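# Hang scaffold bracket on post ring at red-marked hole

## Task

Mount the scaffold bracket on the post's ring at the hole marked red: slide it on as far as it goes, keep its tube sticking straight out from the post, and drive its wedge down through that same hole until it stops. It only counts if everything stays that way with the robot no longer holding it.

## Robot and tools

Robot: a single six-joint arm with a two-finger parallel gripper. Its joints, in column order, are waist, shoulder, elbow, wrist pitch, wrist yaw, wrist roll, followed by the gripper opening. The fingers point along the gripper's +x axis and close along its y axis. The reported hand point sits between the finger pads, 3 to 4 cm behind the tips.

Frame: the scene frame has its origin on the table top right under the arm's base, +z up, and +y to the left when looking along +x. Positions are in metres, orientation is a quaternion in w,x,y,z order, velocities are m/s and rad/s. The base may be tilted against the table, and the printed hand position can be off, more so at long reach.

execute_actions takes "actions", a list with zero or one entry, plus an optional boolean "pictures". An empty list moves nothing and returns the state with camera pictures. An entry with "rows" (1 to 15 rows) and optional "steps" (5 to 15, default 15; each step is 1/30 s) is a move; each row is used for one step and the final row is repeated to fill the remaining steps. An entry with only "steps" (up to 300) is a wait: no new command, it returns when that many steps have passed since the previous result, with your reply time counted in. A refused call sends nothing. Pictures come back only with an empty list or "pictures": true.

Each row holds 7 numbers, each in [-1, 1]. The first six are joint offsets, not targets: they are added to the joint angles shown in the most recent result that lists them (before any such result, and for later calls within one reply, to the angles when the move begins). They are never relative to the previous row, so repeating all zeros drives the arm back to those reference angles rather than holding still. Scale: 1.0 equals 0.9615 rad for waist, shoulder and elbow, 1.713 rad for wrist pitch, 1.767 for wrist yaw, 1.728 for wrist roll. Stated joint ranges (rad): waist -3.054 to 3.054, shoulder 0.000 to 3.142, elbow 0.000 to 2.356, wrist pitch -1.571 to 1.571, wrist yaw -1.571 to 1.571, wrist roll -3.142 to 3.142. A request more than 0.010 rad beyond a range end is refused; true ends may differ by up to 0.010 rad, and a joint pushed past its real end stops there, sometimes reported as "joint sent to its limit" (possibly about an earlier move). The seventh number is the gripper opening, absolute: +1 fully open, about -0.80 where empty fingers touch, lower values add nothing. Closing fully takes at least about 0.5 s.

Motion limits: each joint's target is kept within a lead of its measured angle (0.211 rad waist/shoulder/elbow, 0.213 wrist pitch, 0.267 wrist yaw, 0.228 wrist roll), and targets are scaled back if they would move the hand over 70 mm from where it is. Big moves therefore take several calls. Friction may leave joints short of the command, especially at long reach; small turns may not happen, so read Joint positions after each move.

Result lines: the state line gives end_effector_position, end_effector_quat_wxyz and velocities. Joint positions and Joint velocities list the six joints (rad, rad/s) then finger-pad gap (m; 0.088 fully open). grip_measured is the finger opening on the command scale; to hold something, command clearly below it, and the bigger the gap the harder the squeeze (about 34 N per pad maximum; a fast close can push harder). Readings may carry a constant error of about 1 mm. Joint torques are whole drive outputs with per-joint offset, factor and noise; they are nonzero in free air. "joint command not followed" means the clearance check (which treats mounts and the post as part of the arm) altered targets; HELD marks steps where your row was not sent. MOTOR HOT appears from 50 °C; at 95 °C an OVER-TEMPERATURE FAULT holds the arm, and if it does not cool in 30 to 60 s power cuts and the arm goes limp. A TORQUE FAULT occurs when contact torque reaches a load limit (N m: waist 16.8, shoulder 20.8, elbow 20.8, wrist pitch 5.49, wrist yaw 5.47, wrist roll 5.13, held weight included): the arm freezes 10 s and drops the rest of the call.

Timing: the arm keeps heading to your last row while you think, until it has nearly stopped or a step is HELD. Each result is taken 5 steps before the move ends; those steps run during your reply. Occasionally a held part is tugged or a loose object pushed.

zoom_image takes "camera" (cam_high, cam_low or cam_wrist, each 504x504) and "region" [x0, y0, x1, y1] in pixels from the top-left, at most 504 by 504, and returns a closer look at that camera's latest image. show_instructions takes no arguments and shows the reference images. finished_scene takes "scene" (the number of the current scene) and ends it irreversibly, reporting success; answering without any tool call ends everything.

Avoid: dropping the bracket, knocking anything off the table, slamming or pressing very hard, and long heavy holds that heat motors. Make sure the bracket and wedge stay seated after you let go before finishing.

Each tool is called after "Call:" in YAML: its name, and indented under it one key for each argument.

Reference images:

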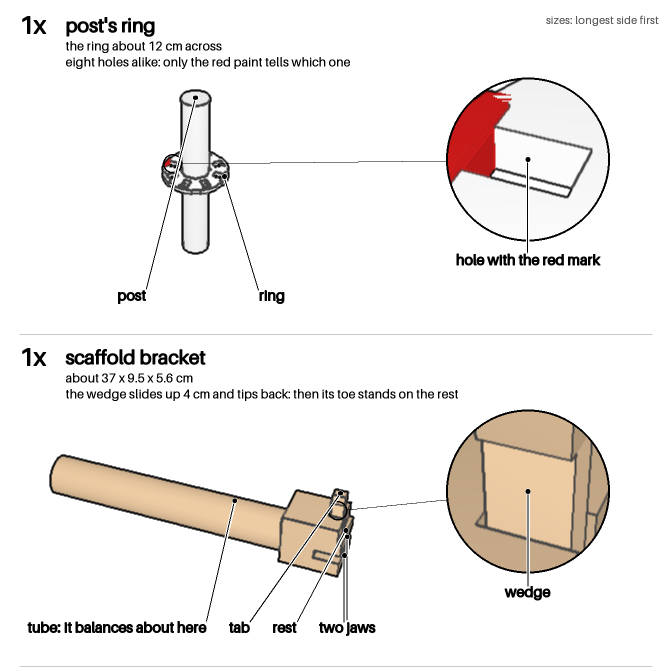

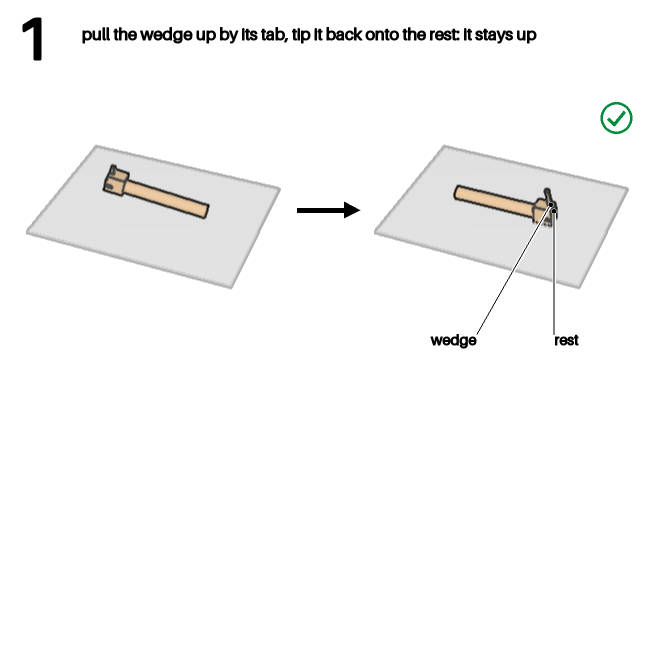

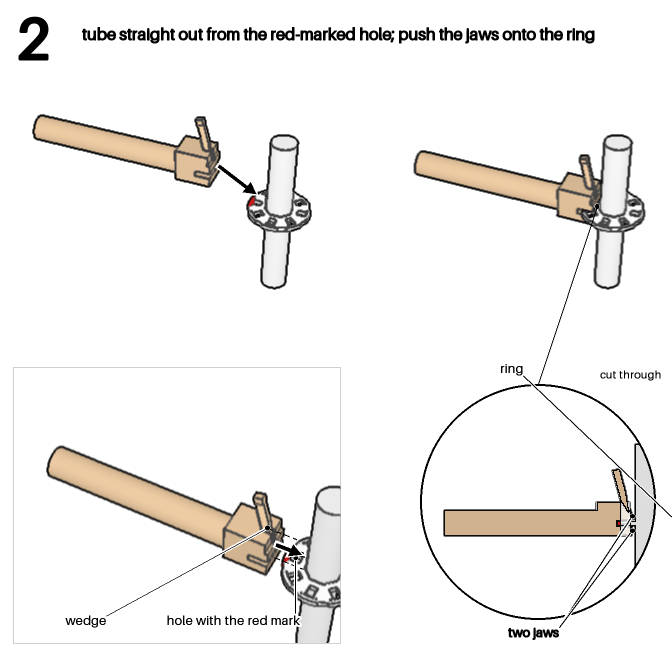

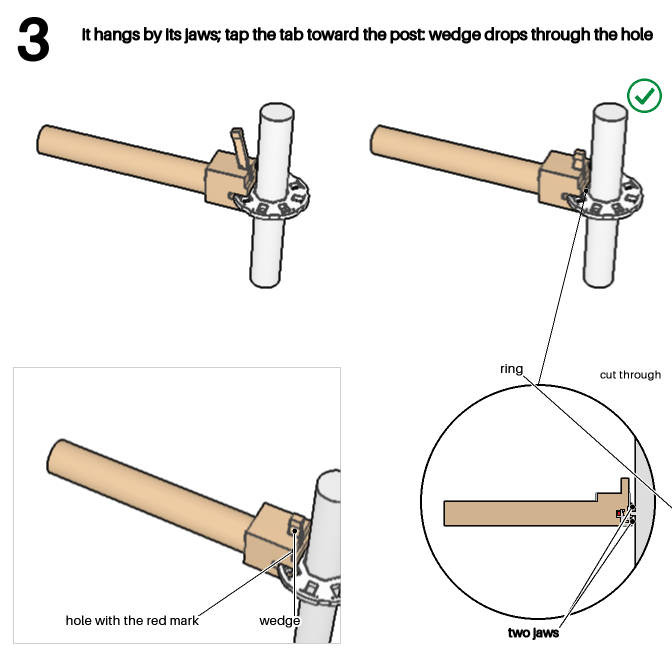

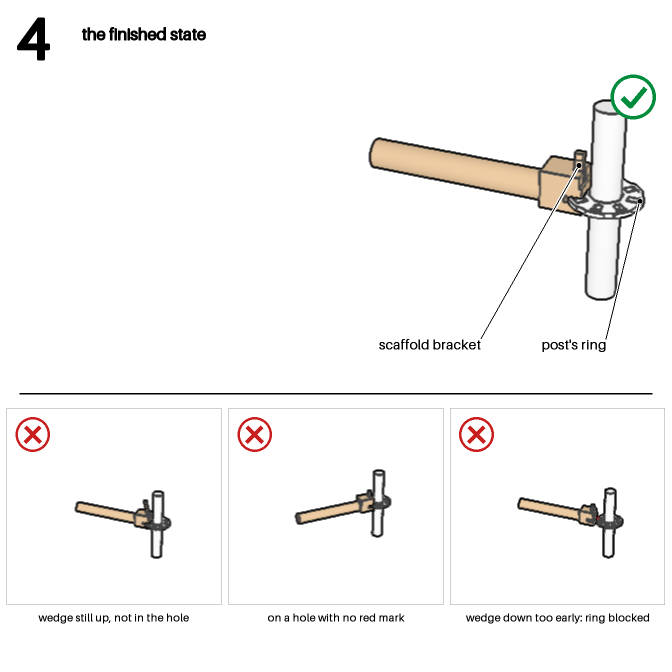

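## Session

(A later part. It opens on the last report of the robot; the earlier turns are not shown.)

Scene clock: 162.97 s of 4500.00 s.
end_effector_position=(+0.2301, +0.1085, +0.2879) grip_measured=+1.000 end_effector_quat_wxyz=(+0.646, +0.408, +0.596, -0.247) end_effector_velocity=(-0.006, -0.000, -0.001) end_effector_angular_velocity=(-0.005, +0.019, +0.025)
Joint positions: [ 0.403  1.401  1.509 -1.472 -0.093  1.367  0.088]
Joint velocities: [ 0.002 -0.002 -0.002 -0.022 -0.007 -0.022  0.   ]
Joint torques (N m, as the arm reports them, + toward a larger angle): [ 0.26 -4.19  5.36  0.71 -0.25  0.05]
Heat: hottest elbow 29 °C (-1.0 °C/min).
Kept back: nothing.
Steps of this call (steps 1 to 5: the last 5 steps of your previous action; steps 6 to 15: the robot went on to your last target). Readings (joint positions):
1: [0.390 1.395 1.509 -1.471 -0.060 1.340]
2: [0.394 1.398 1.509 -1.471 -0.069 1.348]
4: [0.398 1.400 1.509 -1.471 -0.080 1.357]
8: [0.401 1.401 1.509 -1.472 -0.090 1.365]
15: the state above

Call:
execute_actions:
  actions:
    - {"rows": [[0.002,0.001,-0.04,0.008,-0.012,0,1],[0.002,0.002,-0.09,0.018,-0.025,0,1],[0.002,0.003,-0.15,0.03,-0.04,0,1],[0.002,0.004,-0.21,0.042,-0.05,0,1],[0.002,0.005,-0.27,0.053,-0.057,0,1],[0.002,0.005,-0.32,0.062,-0.057,0,1],[0.002,0.005,-0.35,0.068,-0.057,0,1],[0.002,0.005,-0.372,0.071,-0.057,0,1]], "steps": 15}

Call:
execute_actions:
  actions:
    - {"steps": 15}
  pictures: true

Scene clock: 163.67 s of 4500.00 s.
end_effector_position=(+0.1974, +0.1096, +0.2058) grip_measured=+1.000 end_effector_quat_wxyz=(+0.572, +0.372, +0.671, -0.291) end_effector_velocity=(-0.092, -0.025, -0.168) end_effector_angular_velocity=(-0.132, +0.538, +0.005)
Joint positions: [ 0.403  1.408  1.196 -1.373 -0.182  1.367  0.088]
Joint velocities: [-0.002  0.066 -0.623  0.139 -0.081 -0.007  0.   ]
Joint torques (N m, as the arm reports them, + toward a larger angle): [ 0.13 -5.75  5.47  0.97 -0.32 -0.03]
Heat: hottest elbow 29 °C (+0.0 °C/min).
Steps of this call (steps 1 to 11: the robot went on to your last target; steps 12 to 21: the first 10 steps of this action). Readings (joint positions):
12: [0.403 1.401 1.507 -1.471 -0.096 1.367]
13: [0.403 1.400 1.496 -1.464 -0.105 1.367]
15: [0.403 1.396 1.440 -1.437 -0.135 1.367]
19: [0.403 1.401 1.256 -1.386 -0.175 1.367]
21: the state above

Scene clock: 164.17 s of 4500.00 s.
end_effector_position=(+0.1943, +0.1096, +0.1972) grip_measured=+1.000 end_effector_quat_wxyz=(+0.565, +0.370, +0.676, -0.294) end_effector_velocity=(-0.002, -0.000, -0.001) end_effector_angular_velocity=(+0.002, +0.015, -0.010)
Joint positions: [ 0.403  1.409  1.161 -1.353 -0.19   1.367  0.088]
Joint velocities: [-0.002  0.002 -0.002 -0.007 -0.007  0.007  0.   ]
Joint torques (N m, as the arm reports them, + toward a larger angle): [ 0.12 -5.45  3.78  0.65 -0.32 -0.02]
Heat: hottest elbow 29 °C (+0.0 °C/min).
Kept back: nothing.
Steps of this call (steps 1 to 5: the last 5 steps of your previous action; steps 6 to 15: the robot went on to your last target). Readings (joint positions):
1: [0.403 1.409 1.180 -1.368 -0.184 1.367]
2: [0.403 1.409 1.172 -1.363 -0.185 1.367]
4: [0.403 1.409 1.167 -1.358 -0.188 1.367]
8: [0.403 1.409 1.164 -1.355 -0.189 1.367]
15: the state above

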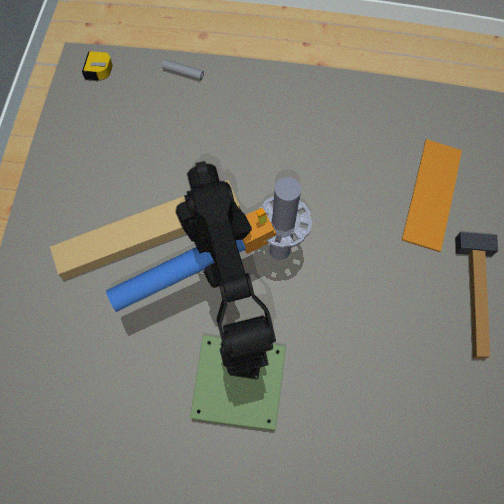

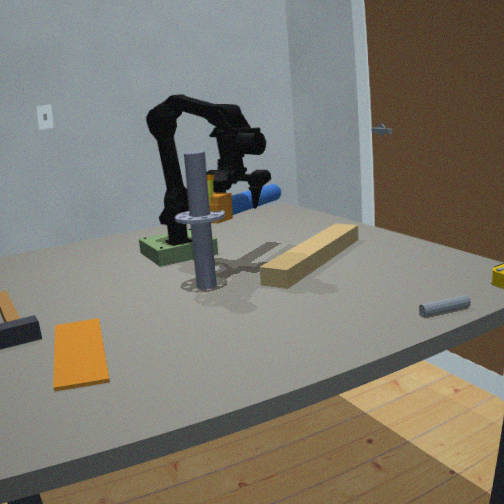

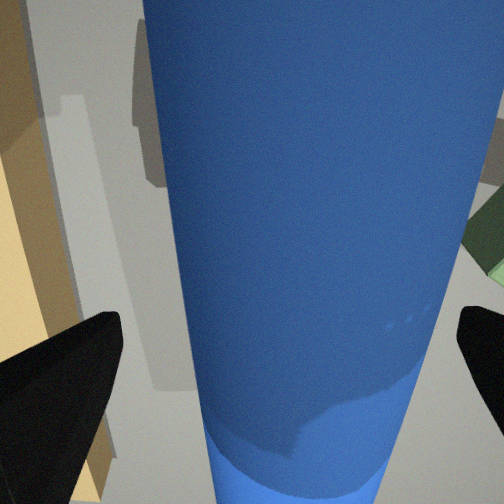

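Call:
execute_actions:
  actions:
    - {"rows": [[0,0,-0.012,0.006,0,0,1],[0,0,-0.014,0.007,0,0,0.8],[0,0,-0.014,0.007,0,0,0.6],[0,0,-0.014,0.007,0,0,0.4],[0,0,-0.014,0.007,0,0,0.2],[0,0,-0.014,0.007,0,0,0.0],[0,0,-0.014,0.007,0,0,-0.2],[0,0,-0.014,0.007,0,0,-0.4],[0,0,-0.014,0.007,0,0,-0.6]], "steps": 15}

Call:
execute_actions:
  actions:
    - {"steps": 15}

Scene clock: 164.73 s of 4500.00 s.
end_effector_position=(+0.1943, +0.1096, +0.1960) grip_measured=+0.234 end_effector_quat_wxyz=(+0.565, +0.370, +0.676, -0.294) end_effector_velocity=(-0.002, -0.001, +0.000) end_effector_angular_velocity=(+0.006, +0.006, +0.014)
Joint positions: [ 0.403  1.409  1.156 -1.348 -0.19   1.367  0.05 ]
Joint velocities: [-0.007 -0.002 -0.002 -0.007 -0.007 -0.022 -0.   ]
Joint torques (N m, as the arm reports them, + toward a larger angle): [-0.03 -4.95  3.84  0.92 -0.15  0.  ]
Heat: hottest elbow 29 °C (+0.0 °C/min).
Steps of this call (steps 1 to 7: the robot went on to your last target; steps 8 to 17: the first 10 steps of this action). Readings (joint positions):
8: [0.403 1.409 1.161 -1.352 -0.190 1.367]
9: [0.403 1.409 1.160 -1.349 -0.190 1.367]
11: [0.403 1.409 1.159 -1.347 -0.190 1.367]
15: [0.403 1.409 1.157 -1.347 -0.190 1.367]
17: the state above

Scene clock: 165.23 s of 4500.00 s.
end_effector_position=(+0.1943, +0.1096, +0.1959) grip_measured=+0.234 end_effector_quat_wxyz=(+0.565, +0.370, +0.676, -0.294) end_effector_velocity=(-0.002, +0.001, +0.001) end_effector_angular_velocity=(+0.018, +0.014, -0.001)
Joint positions: [ 0.403  1.409  1.156 -1.348 -0.19   1.367  0.05 ]
Joint velocities: [-0.007 -0.002 -0.002 -0.007 -0.022 -0.007 -0.   ]
Joint torques (N m, as the arm reports them, + toward a larger angle): [-0.09 -4.99  3.93  0.96 -0.17 -0.02]
Heat: hottest elbow 29 °C (+0.0 °C/min).
Kept back: nothing.
Steps of this call (steps 1 to 5: the last 5 steps of your previous action; steps 6 to 15: the robot went on to your last target). Readings (joint positions):
1: [0.403 1.409 1.156 -1.348 -0.190 1.367]
2: [0.403 1.409 1.156 -1.348 -0.190 1.367]
4: [0.403 1.409 1.156 -1.348 -0.190 1.367]
8: [0.403 1.409 1.156 -1.348 -0.190 1.367]
15: the state above
The arm was judged still, so your last target was given up. Only a new action makes it travel on or press farther. Fingers that are still opening or closing keep moving.

Call:
execute_actions:
  actions:
    - {"rows": [[0,0,0.008,-0.002,-0.004,0.004,-0.6],[0,0,0.012,-0.003,-0.008,0.008,-0.6],[0,0,0.012,-0.003,-0.010,0.012,-0.6],[0,0,0.012,-0.003,-0.010,0.016,-0.6],[0,0,0.012,-0.003,-0.010,0.020,-0.6],[0,0,0.012,-0.003,-0.010,0.024,-0.6]], "steps": 15}

Call:
execute_actions:
  actions:
    - {"steps": 12}
  pictures: true

Call:
zoom_image:
  camera: "cam_low"
  region: [170, 120, 270, 230]

Call:
zoom_image:
  camera: "cam_high"
  region: [200, 170, 330, 280]

Scene clock: 165.90 s of 4500.00 s.
end_effector_position=(+0.1941, +0.1111, +0.1964) grip_measured=+0.234 end_effector_quat_wxyz=(+0.556, +0.382, +0.673, -0.302) end_effector_velocity=(+0.003, +0.004, +0.000) end_effector_angular_velocity=(+0.025, -0.006, -0.039)
Joint positions: [ 0.403  1.409  1.157 -1.347 -0.2    1.4    0.05 ]
Joint velocities: [-0.002 -0.002 -0.002  0.022 -0.022  0.037 -0.   ]
Joint torques (N m, as the arm reports them, + toward a larger angle): [-0.02 -4.96  5.59  0.08 -0.46  0.12]
Heat: hottest elbow 29 °C (+0.0 °C/min).
Steps of this call (steps 1 to 10: nothing new was sent; steps 11 to 20: the first 10 steps of this action). Readings (joint positions):
11: [0.403 1.409 1.156 -1.348 -0.190 1.367]
12: [0.403 1.409 1.156 -1.348 -0.190 1.367]
14: [0.403 1.409 1.157 -1.347 -0.192 1.373]
18: [0.403 1.409 1.157 -1.347 -0.199 1.397]
20: the state above

Scene clock: 166.30 s of 4500.00 s.
end_effector_position=(+0.1937, +0.1112, +0.1965) grip_measured=+0.234 end_effector_quat_wxyz=(+0.554, +0.384, +0.673, -0.304) end_effector_velocity=(-0.001, +0.000, +0.001) end_effector_angular_velocity=(+0.005, +0.006, -0.010)
Joint positions: [ 0.402  1.409  1.157 -1.349 -0.203  1.407  0.05 ]
Joint velocities: [-0.002 -0.002  0.002 -0.007 -0.007  0.007 -0.   ]
Joint torques (N m, as the arm reports them, + toward a larger angle): [ 0.07 -5.01  5.64  0.14 -0.37  0.05]
Heat: hottest elbow 29 °C (-1.0 °C/min).
Kept back: nothing.
Steps of this call (steps 1 to 5: the last 5 steps of your previous action; steps 6 to 12: the robot went on to your last target). Readings (joint positions):
1: [0.403 1.409 1.157 -1.347 -0.201 1.402]
2: [0.403 1.409 1.157 -1.348 -0.201 1.403]
4: [0.403 1.409 1.157 -1.348 -0.201 1.404]
8: [0.402 1.409 1.157 -1.349 -0.203 1.407]
12: the state above

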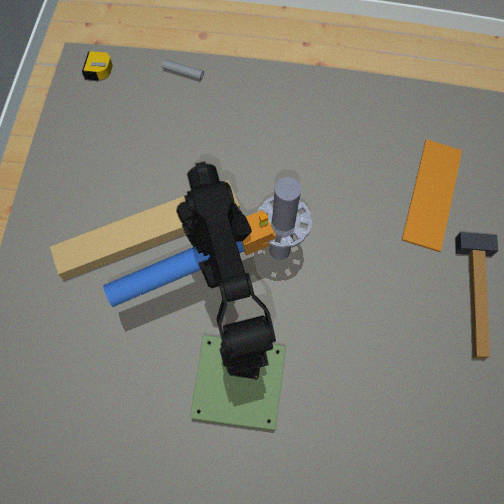

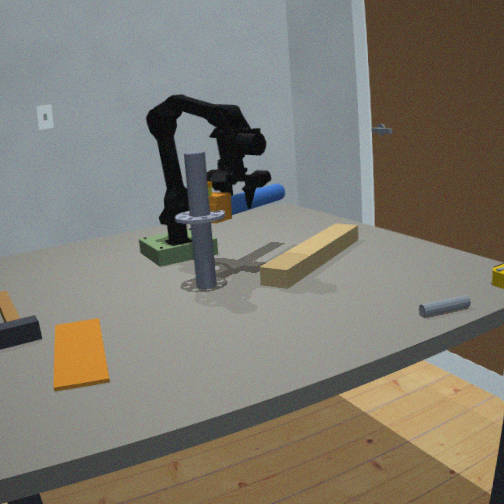

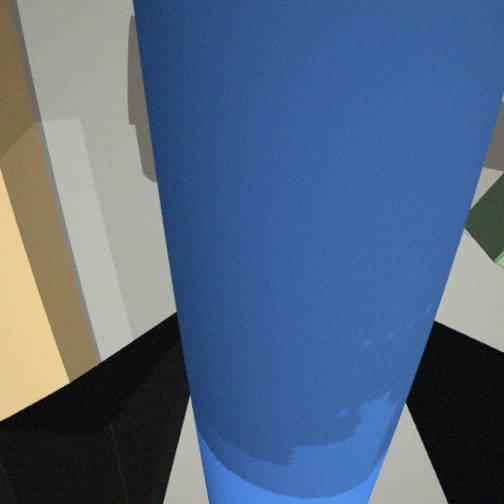

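Region (170, 120, 270, 230) of cam_low's 504x504 image, scaled by 4.582, with more detail than that image has; it fills the left 458 columns of this view, and the rest is white.

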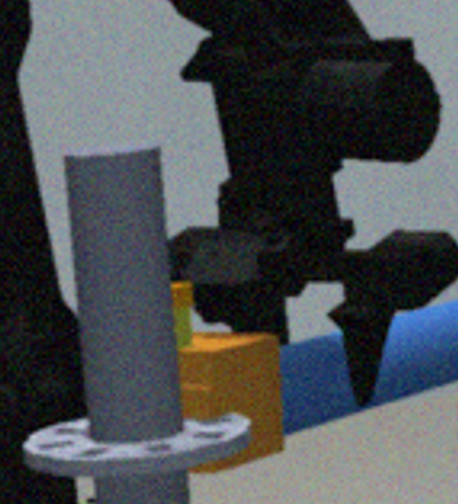

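Region (200, 170, 330, 280) of cam_high's 504x504 image, scaled by 3.877, with more detail than that image has; it fills the top 426 rows of this view, and the rest is white.

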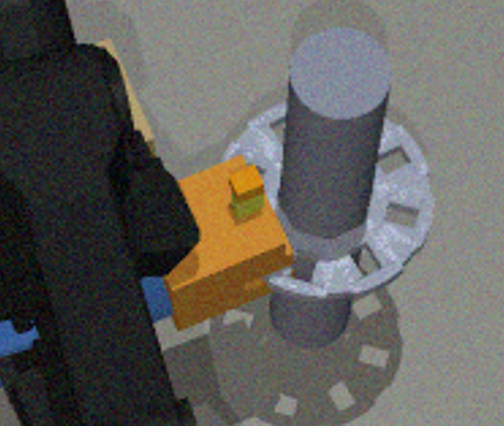

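Call:
execute_actions:
  actions:
    - {"rows": [[0,-0.004,-0.003,0,0,-0.003,-0.6],[0,-0.008,-0.006,-0.001,0,-0.006,-0.6],[0,-0.012,-0.009,-0.001,0,-0.009,-0.6],[0,-0.016,-0.012,-0.0015,0,-0.012,-0.6],[0,-0.017,-0.012,-0.0015,0,-0.0145,-0.6]], "steps": 15}

Call:
execute_actions:
  actions:
    - {"rows": [[0,0,0,0,0,0,-0.6],[0,0,0,0,0,0,-0.6],[0,0,0,0,0,0,-0.6],[0,0,0,0,0,0,-0.3],[0,0,0,0,0,0,0],[0,0,0,0,0,0,0.3],[0,0,0,0,0,0,0.6],[0,0,0,0,0,0,1]], "steps": 15}

Call:
execute_actions:
  actions:
    - {"rows": [[0,0,0.05,-0.028,0,0,1],[0,0,0.1,-0.056,0,0,1],[0,0,0.16,-0.09,0,0,1],[0,0,0.22,-0.12,0.02,0,1],[0,0,0.28,-0.12,0.05,0,1],[0,0,0.34,-0.12,0.09,0,1],[0,0,0.40,-0.12,0.13,0,0.6],[0,0,0.40,-0.12,0.17,0,0.2],[0,0,0.40,-0.12,0.20,0,-0.2],[0,0,0.40,-0.12,0.22,0,-0.6],[0,0,0.40,-0.12,0.22,0,-0.9]], "steps": 15}

Call:
execute_actions:
  actions:
    - {"steps": 25}
  pictures: true

Scene clock: 167.33 s of 4500.00 s.
end_effector_position=(+0.1919, +0.1101, +0.1962) grip_measured=+0.234 end_effector_quat_wxyz=(+0.557, +0.379, +0.675, -0.300) end_effector_velocity=(-0.002, -0.000, -0.000) end_effector_angular_velocity=(+0.012, -0.008, +0.019)
Joint positions: [ 0.402  1.403  1.151 -1.351 -0.2    1.389  0.05 ]
Joint velocities: [-0.002 -0.012 -0.012  0.007 -0.007 -0.022 -0.   ]
Joint torques (N m, as the arm reports them, + toward a larger angle): [-0.04 -5.91  4.2   0.39 -0.29 -0.21]
Heat: hottest elbow 29 °C (-1.0 °C/min).
Steps of this call (steps 1 to 15: the robot went on to your last target; steps 16 to 21: nothing new was sent; steps 22 to 31: the first 10 steps of this action). Readings (joint positions):
22: [0.402 1.409 1.157 -1.349 -0.203 1.407]
23: [0.402 1.409 1.157 -1.349 -0.203 1.407]
25: [0.402 1.408 1.156 -1.349 -0.202 1.404]
29: [0.402 1.403 1.151 -1.351 -0.200 1.391]
31: the state above

Scene clock: 167.83 s of 4500.00 s.
end_effector_position=(+0.1917, +0.1100, +0.1961) grip_measured=+0.243 end_effector_quat_wxyz=(+0.558, +0.378, +0.675, -0.299) end_effector_velocity=(-0.004, -0.003, -0.000) end_effector_angular_velocity=(-0.016, +0.019, -0.009)
Joint positions: [ 0.402  1.402  1.15  -1.351 -0.2    1.388  0.051]
Joint velocities: [-0.002 -0.002 -0.002 -0.022  0.007  0.007  0.045]
Joint torques (N m, as the arm reports them, + toward a larger angle): [-0.12 -4.93  4.6   0.45 -0.19 -0.01]
Heat: hottest elbow 29 °C (-1.0 °C/min).
Steps of this call (steps 1 to 5: the last 5 steps of your previous action; steps 6 to 15: the first 10 steps of this action, its rows measured from where the robot was after step 5). Readings (joint positions):
5: [0.402 1.402 1.150 -1.351 -0.200 1.388]
6: [0.402 1.402 1.150 -1.351 -0.200 1.388]
7: [0.402 1.402 1.150 -1.351 -0.200 1.388]
9: [0.402 1.402 1.150 -1.351 -0.200 1.388]
13: [0.402 1.402 1.150 -1.351 -0.200 1.388]
15: the state above

Scene clock: 168.33 s of 4500.00 s.
end_effector_position=(+0.2240, +0.0817, +0.2802) grip_measured=+0.560 end_effector_quat_wxyz=(+0.665, +0.366, +0.571, -0.314) end_effector_velocity=(+0.083, -0.196, +0.193) end_effector_angular_velocity=(-1.134, -0.936, -0.179)
Joint positions: [ 0.403  1.4    1.491 -1.534  0.057  1.388  0.066]
Joint velocities: [-0.002 -0.11   0.618 -0.286  1.414 -0.022 -0.183]
Joint torques (N m, as the arm reports them, + toward a larger angle): [-0.02 -3.87  3.67  0.27  0.15 -0.02]
Heat: hottest elbow 29 °C (-1.0 °C/min).
Steps of this call (steps 1 to 5: the last 5 steps of your previous action; steps 6 to 15: the first 10 steps of this action, its rows measured from where the robot was after step 5). Readings (joint positions):
5: [0.402 1.402 1.150 -1.351 -0.200 1.388]
6: [0.402 1.402 1.155 -1.358 -0.200 1.388]
7: [0.402 1.403 1.169 -1.381 -0.200 1.388]
9: [0.402 1.406 1.230 -1.452 -0.195 1.388]
13: [0.403 1.406 1.428 -1.521 -0.047 1.388]
15: the state above

Scene clock: 169.17 s of 4500.00 s.
end_effector_position=(+0.2308, +0.0637, +0.2922) grip_measured=-0.785 end_effector_quat_wxyz=(+0.699, +0.345, +0.527, -0.339) end_effector_velocity=(+0.001, +0.001, -0.000) end_effector_angular_velocity=(+0.008, -0.003, +0.006)
Joint positions: [ 0.402  1.396  1.527 -1.553  0.185  1.388  0.001]
Joint velocities: [-0.002 -0.002 -0.002  0.007 -0.007 -0.007 -0.   ]
Joint torques (N m, as the arm reports them, + toward a larger angle): [-0.05 -4.17  5.25  0.58  0.28  0.  ]
Heat: hottest elbow 29 °C (-1.0 °C/min).
Kept back: nothing.
Steps of this call (steps 1 to 5: the last 5 steps of your previous action; steps 6 to 25: the robot went on to your last target). Readings (joint positions):
1: [0.402 1.397 1.506 -1.542 0.096 1.388]
2: [0.402 1.396 1.515 -1.547 0.122 1.388]
4: [0.402 1.396 1.521 -1.548 0.153 1.388]
8: [0.402 1.396 1.524 -1.553 0.177 1.388]
25: the state above

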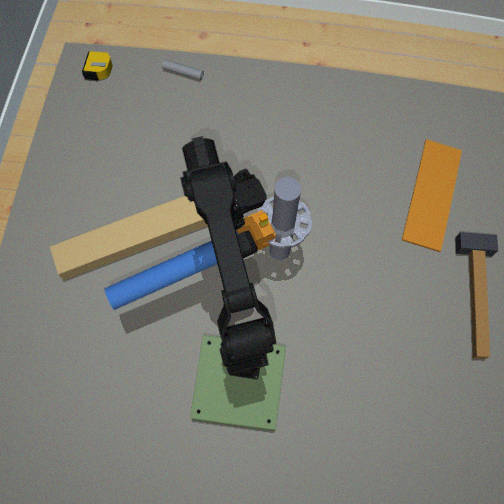

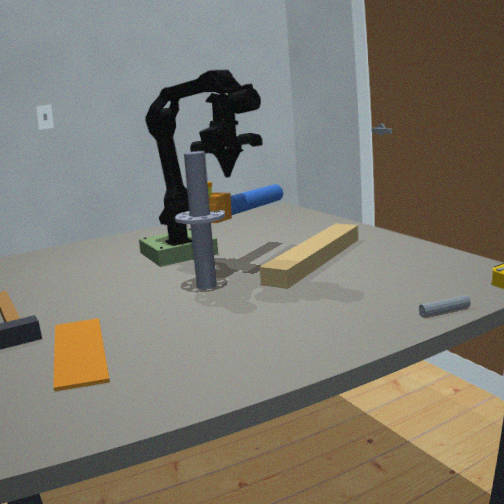

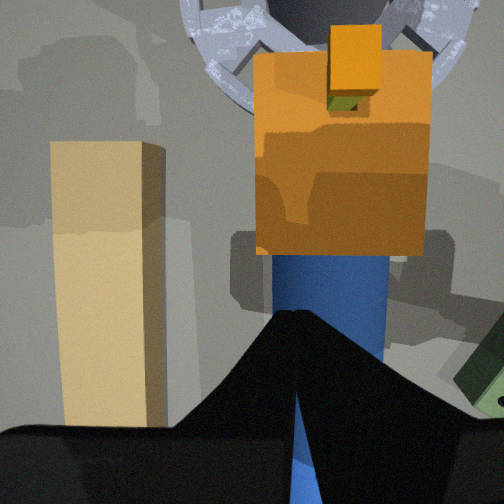

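Call:
execute_actions:
  actions:
    - {"rows": [[0,0,0.02,0,0,-0.13,-0.9],[0,0,0.04,0,0,-0.26,-0.9],[0,0,0.066,0,0,-0.39,-0.9],[-0.04,0,0.066,0,0,-0.52,-0.9],[-0.08,0,0.066,0,0,-0.65,-0.9],[-0.12,0,0.066,0,0,-0.78,-0.9],[-0.16,0,0.066,0,0,-0.9,-0.9],[-0.20,0,0.066,0,0,-0.95,-0.9],[-0.242,0,0.066,0,0,-0.95,-0.9]], "steps": 15}

Call:
execute_actions:
  actions:
    - {"steps": 45}
  pictures: true

Call:
zoom_image:
  camera: "cam_low"
  region: [160, 110, 270, 230]

Scene clock: 170.77 s of 4500.00 s.
end_effector_position=(+0.2440, +0.0255, +0.3069) grip_measured=-0.785 end_effector_quat_wxyz=(+0.767, +0.183, +0.573, -0.223) end_effector_velocity=(+0.019, -0.218, -0.003) end_effector_angular_velocity=(-0.433, +0.274, +0.873)
Joint positions: [ 0.237  1.396  1.581 -1.555  0.186  0.789  0.001]
Joint velocities: [-0.882  0.002 -0.002 -0.022 -0.007 -1.824 -0.   ]
Joint torques (N m, as the arm reports them, + toward a larger angle): [ 0.74 -4.81  5.25  1.    0.11 -0.11]
Heat: hottest elbow 29 °C (-1.0 °C/min).
Steps of this call (steps 1 to 15: the robot went on to your last target; steps 16 to 38: nothing new was sent; steps 39 to 48: the first 10 steps of this action). Readings (joint positions):
39: [0.402 1.396 1.528 -1.554 0.185 1.340]
40: [0.402 1.396 1.533 -1.555 0.185 1.277]
42: [0.399 1.397 1.554 -1.555 0.185 1.155]
46: [0.305 1.396 1.581 -1.555 0.186 0.911]
48: the state above

Scene clock: 172.27 s of 4500.00 s.
end_effector_position=(+0.2455, +0.0096, +0.3073) grip_measured=-0.785 end_effector_quat_wxyz=(+0.760, -0.202, +0.614, +0.067) end_effector_velocity=(-0.002, -0.001, -0.000) end_effector_angular_velocity=(-0.013, +0.009, +0.022)
Joint positions: [ 0.173  1.396  1.583 -1.554  0.186 -0.251  0.001]
Joint velocities: [ 0.002 -0.002 -0.002 -0.007  0.007 -0.022  0.   ]
Joint torques (N m, as the arm reports them, + toward a larger angle): [-0.32 -4.86  5.25  1.03  0.03 -0.09]
Heat: hottest elbow 29 °C (-1.0 °C/min).
Kept back: nothing.
Steps of this call (steps 1 to 5: the last 5 steps of your previous action; steps 6 to 45: the robot went on to your last target). Readings (joint positions):
1: [0.212 1.396 1.582 -1.555 0.186 0.728]
2: [0.197 1.396 1.582 -1.555 0.186 0.667]
4: [0.183 1.396 1.583 -1.555 0.186 0.545]
8: [0.176 1.396 1.583 -1.555 0.186 0.301]
45: the state above
The arm was judged still, so your last target was given up. Only a new action makes it travel on or press farther. Fingers that are still opening or closing keep moving.

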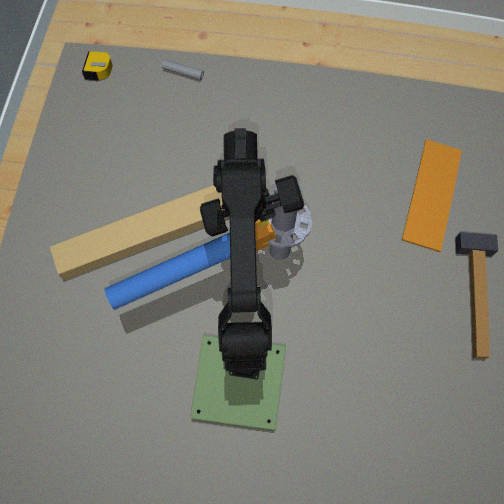

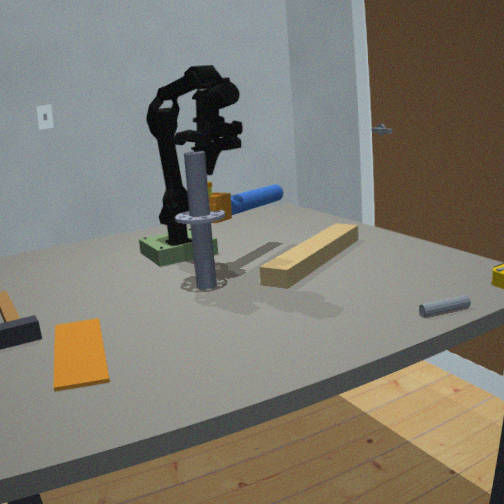

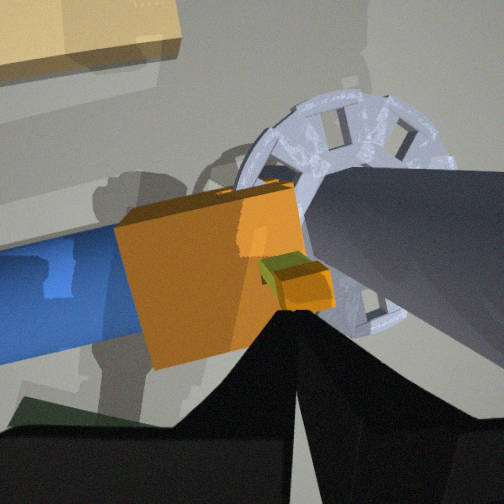

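Region (160, 110, 270, 230) of cam_low's 504x504 image, scaled by 4.200, with more detail than that image has; it fills the left 462 columns of this view, and the rest is white.

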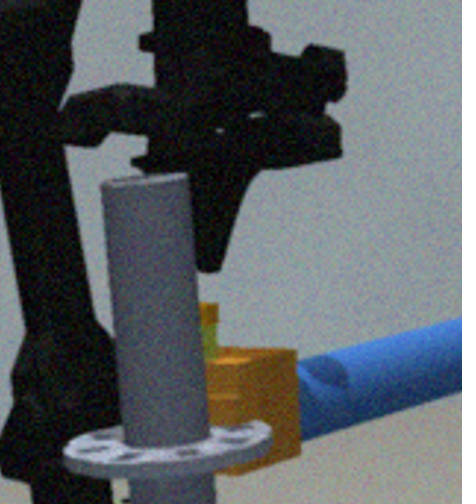

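Call:
execute_actions:
  actions: []

Scene clock: 172.97 s of 4500.00 s.
end_effector_position=(+0.2455, +0.0096, +0.3074) grip_measured=-0.785 end_effector_quat_wxyz=(+0.760, -0.202, +0.614, +0.067) end_effector_velocity=(+0.001, +0.001, +0.000) end_effector_angular_velocity=(+0.003, -0.003, +0.020)
Joint positions: [ 0.173  1.396  1.583 -1.554  0.186 -0.251  0.001]
Joint velocities: [-0.002 -0.002 -0.002  0.007 -0.007 -0.022 -0.   ]
Joint torques (N m, as the arm reports them, + toward a larger angle): [-0.35 -4.82  5.27  1.02  0.02 -0.07]
Heat: hottest elbow 30 °C (+0.0 °C/min).
Kept back: nothing.
Steps of this call (steps 1 to 21: nothing new was sent). Readings (joint positions):
1: [0.173 1.396 1.583 -1.554 0.186 -0.251]
2: [0.173 1.396 1.583 -1.554 0.186 -0.251]
4: [0.173 1.396 1.583 -1.554 0.186 -0.251]
8: [0.173 1.396 1.583 -1.554 0.186 -0.251]
21: the state above

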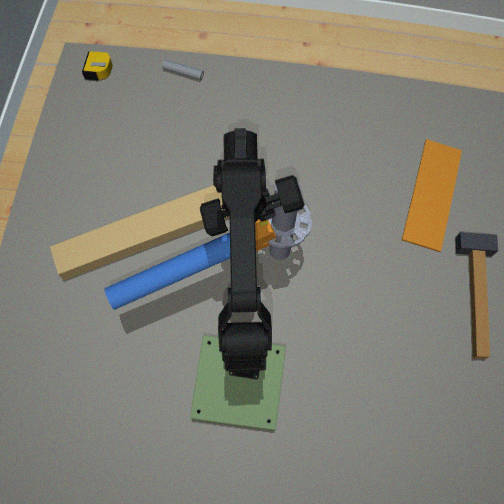

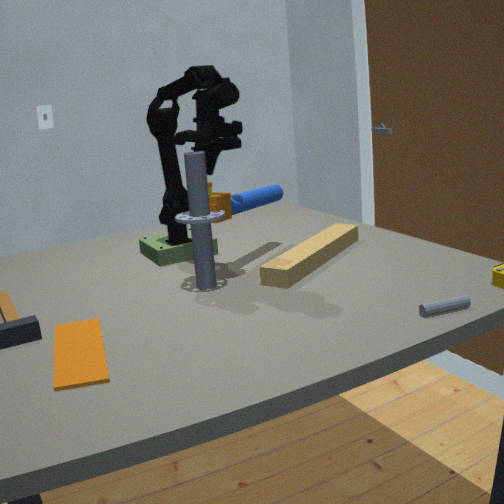

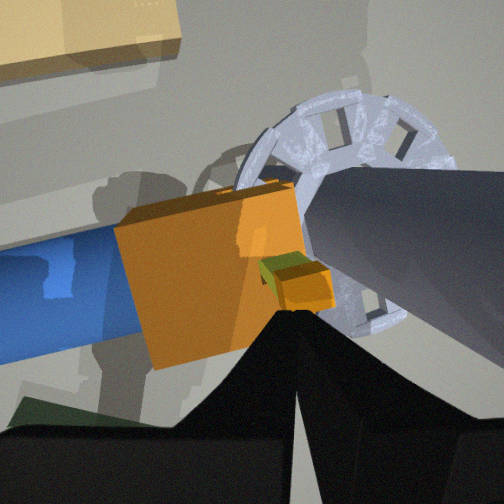

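Call:
execute_actions:
  actions:
    - {"rows": [[0,-0.006,-0.10,0.052,0,0,-0.9]], "steps": 15}
  pictures: true

Scene clock: 173.40 s of 4500.00 s.
end_effector_position=(+0.2525, +0.0105, +0.2897) grip_measured=-0.785 end_effector_quat_wxyz=(+0.761, -0.202, +0.613, +0.066) end_effector_velocity=(-0.001, +0.002, -0.005) end_effector_angular_velocity=(+0.018, +0.012, +0.009)
Joint positions: [ 0.173  1.391  1.502 -1.474  0.187 -0.251  0.001]
Joint velocities: [-0.002 -0.002 -0.017  0.007 -0.022 -0.007 -0.   ]
Joint torques (N m, as the arm reports them, + toward a larger angle): [-0.09 -4.97  3.65  1.32 -0.02  0.01]
Heat: hottest elbow 29 °C (-1.0 °C/min).
Steps of this call (steps 1 to 3: nothing new was sent; steps 4 to 13: the first 10 steps of this action). Readings (joint positions):
4: [0.173 1.395 1.572 -1.537 0.186 -0.251]
5: [0.173 1.390 1.555 -1.513 0.186 -0.251]
7: [0.173 1.390 1.525 -1.492 0.186 -0.251]
11: [0.173 1.391 1.502 -1.476 0.187 -0.251]
13: the state above

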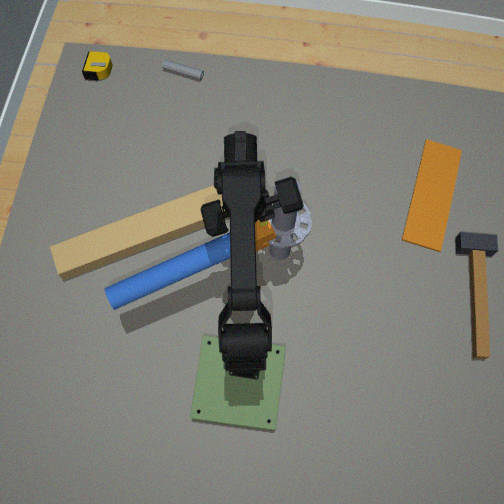

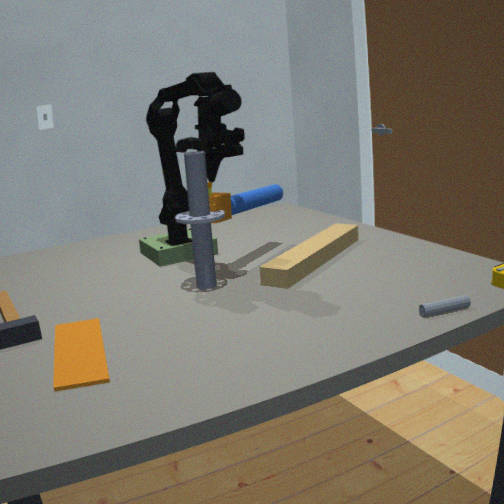

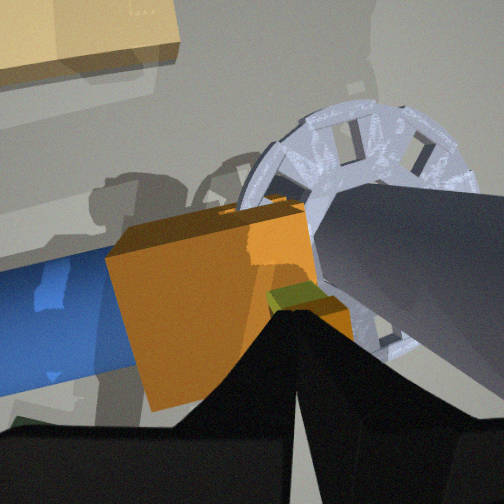

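Call:
execute_actions:
  actions:
    - {"rows": [[-0.01,-0.01,-0.07,0.03,0,0,-0.9]], "steps": 15}
  pictures: true

Call:
zoom_image:
  camera: "cam_low"
  region: [160, 110, 270, 230]

Scene clock: 173.90 s of 4500.00 s.
end_effector_position=(+0.2539, +0.0095, +0.2855) grip_measured=-0.785 end_effector_quat_wxyz=(+0.769, -0.202, +0.603, +0.062) end_effector_velocity=(-0.002, +0.005, -0.001) end_effector_angular_velocity=(+0.034, -0.001, +0.013)
Joint positions: [ 0.169  1.37   1.462 -1.431  0.19  -0.251  0.001]
Joint velocities: [-0.002 -0.012 -0.012  0.007 -0.037 -0.007 -0.   ]
Joint torques (N m, as the arm reports them, + toward a larger angle): [-0.66 -3.33  2.34  1.5  -0.06  0.  ]
Heat: hottest elbow 29 °C (-1.0 °C/min).
Steps of this call (steps 1 to 5: the last 5 steps of your previous action; steps 6 to 15: the first 10 steps of this action). Readings (joint positions):
6: [0.172 1.388 1.494 -1.465 0.188 -0.251]
7: [0.171 1.383 1.481 -1.450 0.190 -0.251]
9: [0.170 1.378 1.471 -1.440 0.190 -0.251]
13: [0.169 1.371 1.463 -1.432 0.190 -0.251]
15: the state above

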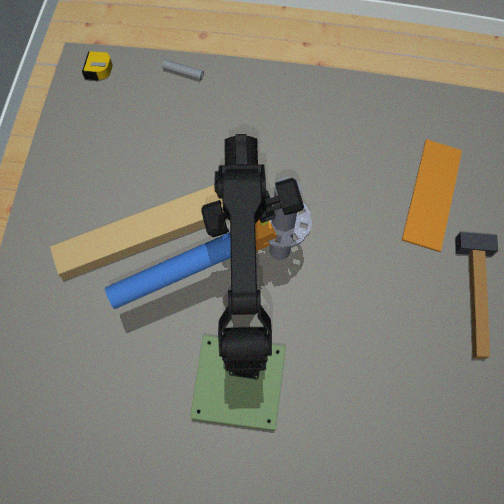

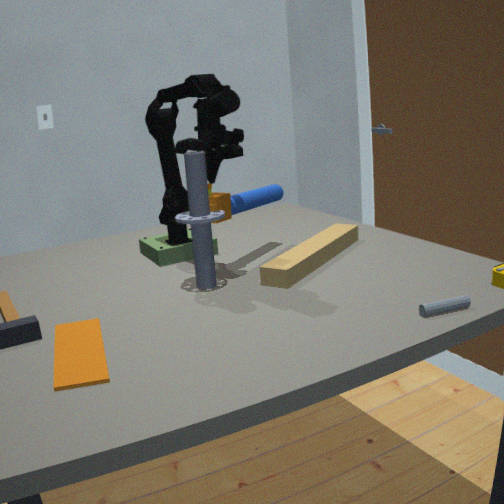

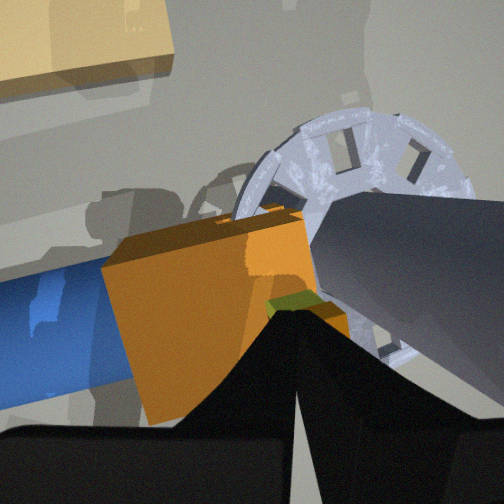

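Region (160, 110, 270, 230) of cam_low's 504x504 image, scaled by 4.200, with more detail than that image has; it fills the left 462 columns of this view, and the rest is white.

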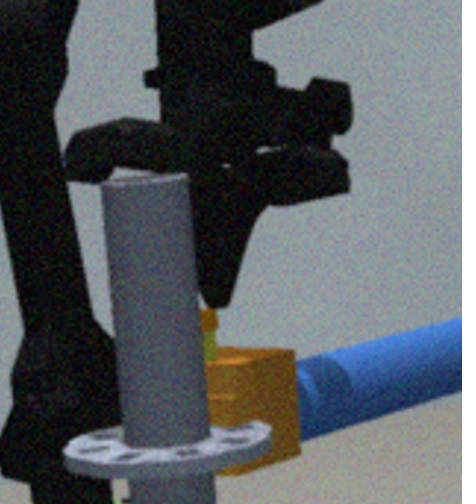

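Call:
execute_actions:
  actions:
    - {"rows": [[0,-0.01,-0.06,0.03,0,0,-0.9]], "steps": 15}
  pictures: true

Call:
zoom_image:
  camera: "cam_low"
  region: [160, 110, 270, 230]

Scene clock: 174.43 s of 4500.00 s.
end_effector_position=(+0.2537, +0.0092, +0.2849) grip_measured=-0.785 end_effector_quat_wxyz=(+0.779, -0.201, +0.592, +0.060) end_effector_velocity=(-0.005, -0.001, -0.001) end_effector_angular_velocity=(-0.010, +0.007, +0.007)
Joint positions: [ 0.169  1.343  1.432 -1.397  0.191 -0.251  0.001]
Joint velocities: [ 0.002 -0.012 -0.012 -0.007  0.007 -0.007 -0.   ]
Joint torques (N m, as the arm reports them, + toward a larger angle): [-0.05 -2.54  2.45  2.18 -0.01  0.01]
Heat: hottest elbow 29 °C (-1.0 °C/min).
Steps of this call (steps 1 to 5: the last 5 steps of your previous action; step 6: the robot went on to your last target; steps 7 to 16: the first 10 steps of this action). Readings (joint positions):
7: [0.169 1.366 1.457 -1.424 0.190 -0.251]
8: [0.169 1.359 1.449 -1.415 0.191 -0.251]
10: [0.169 1.350 1.439 -1.405 0.191 -0.251]
14: [0.169 1.344 1.433 -1.398 0.191 -0.251]
16: the state above

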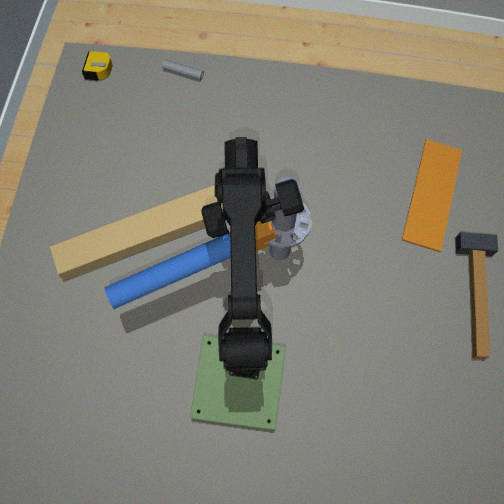

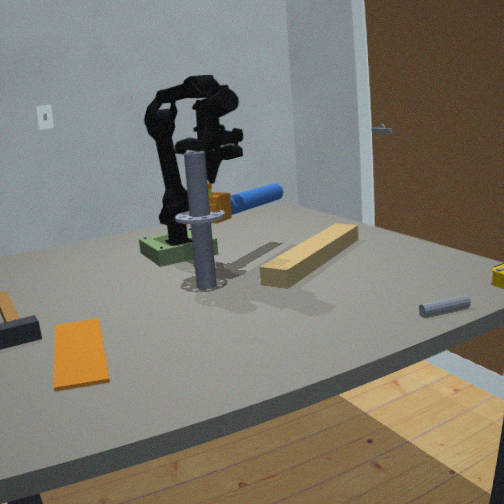

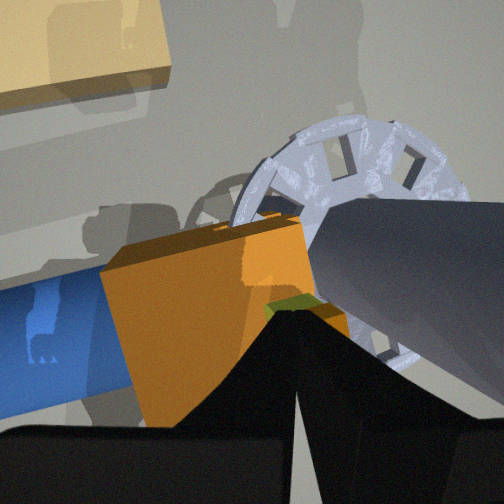

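Region (160, 110, 270, 230) of cam_low's 504x504 image, scaled by 4.200, with more detail than that image has; it fills the left 462 columns of this view, and the rest is white.

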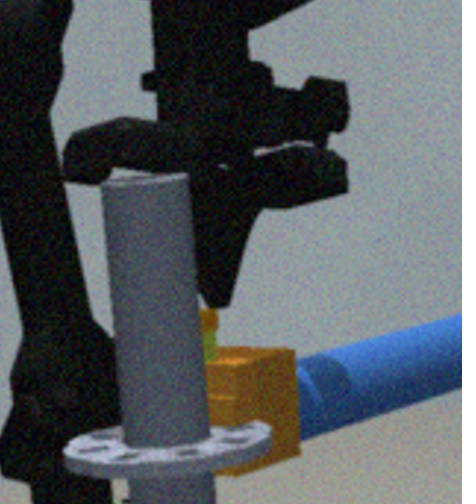

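Call:
execute_actions:
  actions:
    - {"rows": [[0,0.0,0.09,-0.05,0,0,-0.9],[0,0.0,0.09,-0.05,0,0,-0.9],[0,0.0,0.09,-0.05,0,0,-0.9],[0,0.0,0.09,-0.05,0,0,-0.9],[0,0.0,0.09,-0.05,0,0,-0.9],[0,0.0,0.09,-0.05,0,-0.4,-0.9],[0,0.0,0.09,-0.05,0,-0.9,-0.9]], "steps": 15}

Call:
execute_actions:
  actions:
    - {"rows": [[0,0.0,0.0,0.0,0,-0.5,-0.9]], "steps": 15}
  pictures: true

Scene clock: 175.60 s of 4500.00 s.
end_effector_position=(+0.2465, +0.0081, +0.3022) grip_measured=-0.785 end_effector_quat_wxyz=(+0.739, -0.313, +0.578, +0.147) end_effector_velocity=(-0.010, -0.001, -0.001) end_effector_angular_velocity=(-0.531, +0.309, +1.740)
Joint positions: [ 0.169  1.345  1.509 -1.475  0.191 -0.546  0.001]
Joint velocities: [-0.002 -0.002  0.007 -0.051 -0.007 -1.839 -0.   ]
Joint torques (N m, as the arm reports them, + toward a larger angle): [ 0.02 -4.79  5.41  0.8   0.05 -0.08]
Heat: hottest elbow 29 °C (-1.0 °C/min).
Steps of this call (steps 1 to 5: the last 5 steps of your previous action; steps 6 to 15: the robot went on to your last target; steps 16 to 25: nothing new was sent; steps 26 to 35: the first 10 steps of this action). Readings (joint positions):
26: [0.170 1.341 1.442 -1.404 0.191 -0.251]
27: [0.170 1.345 1.457 -1.421 0.191 -0.251]
29: [0.170 1.348 1.481 -1.450 0.191 -0.251]
33: [0.169 1.345 1.507 -1.471 0.191 -0.424]
35: the state above

Scene clock: 176.10 s of 4500.00 s.
end_effector_position=(+0.2460, +0.0081, +0.3027) grip_measured=-0.785 end_effector_quat_wxyz=(-0.525, +0.607, -0.454, -0.387) end_effector_velocity=(+0.002, -0.000, -0.001) end_effector_angular_velocity=(-0.519, +0.263, +1.721)
Joint positions: [ 0.169  1.345  1.511 -1.478  0.191 -1.461  0.001]
Joint velocities: [-0.007  0.002 -0.002  0.007 -0.007 -1.824 -0.   ]
Joint torques (N m, as the arm reports them, + toward a larger angle): [ 0.   -4.42  4.66  0.99  0.01 -0.06]
Heat: hottest elbow 29 °C (-1.0 °C/min).
Steps of this call (steps 1 to 5: the last 5 steps of your previous action; steps 6 to 15: the first 10 steps of this action, its rows measured from where the robot was after step 5). Readings (joint positions):
5: [0.169 1.345 1.510 -1.478 0.191 -0.851]
6: [0.169 1.345 1.511 -1.478 0.191 -0.912]
7: [0.169 1.345 1.511 -1.478 0.191 -0.973]
9: [0.169 1.345 1.511 -1.478 0.191 -1.095]
13: [0.169 1.345 1.511 -1.478 0.191 -1.339]
15: the state above

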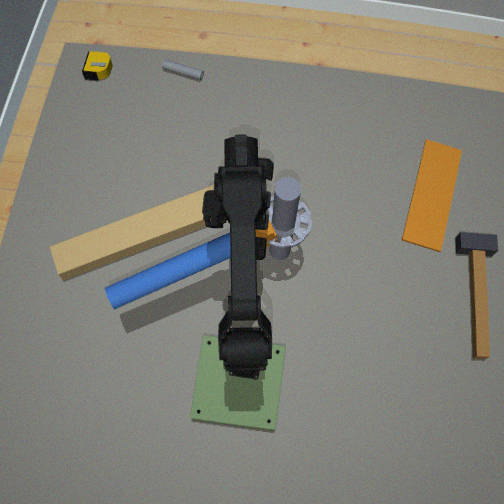

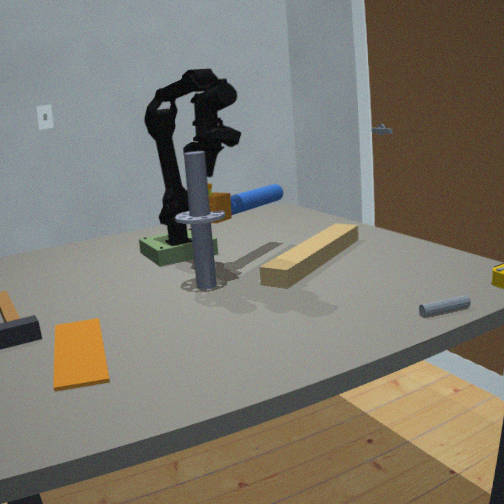

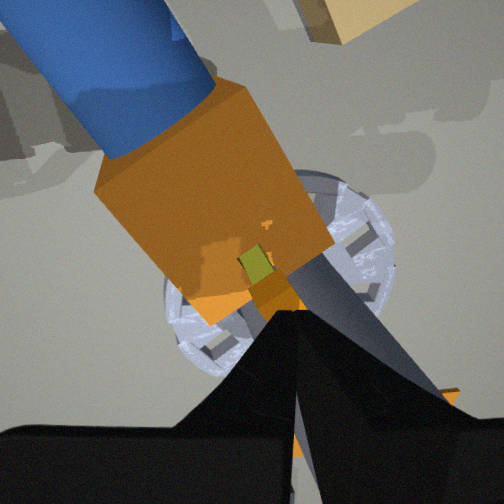

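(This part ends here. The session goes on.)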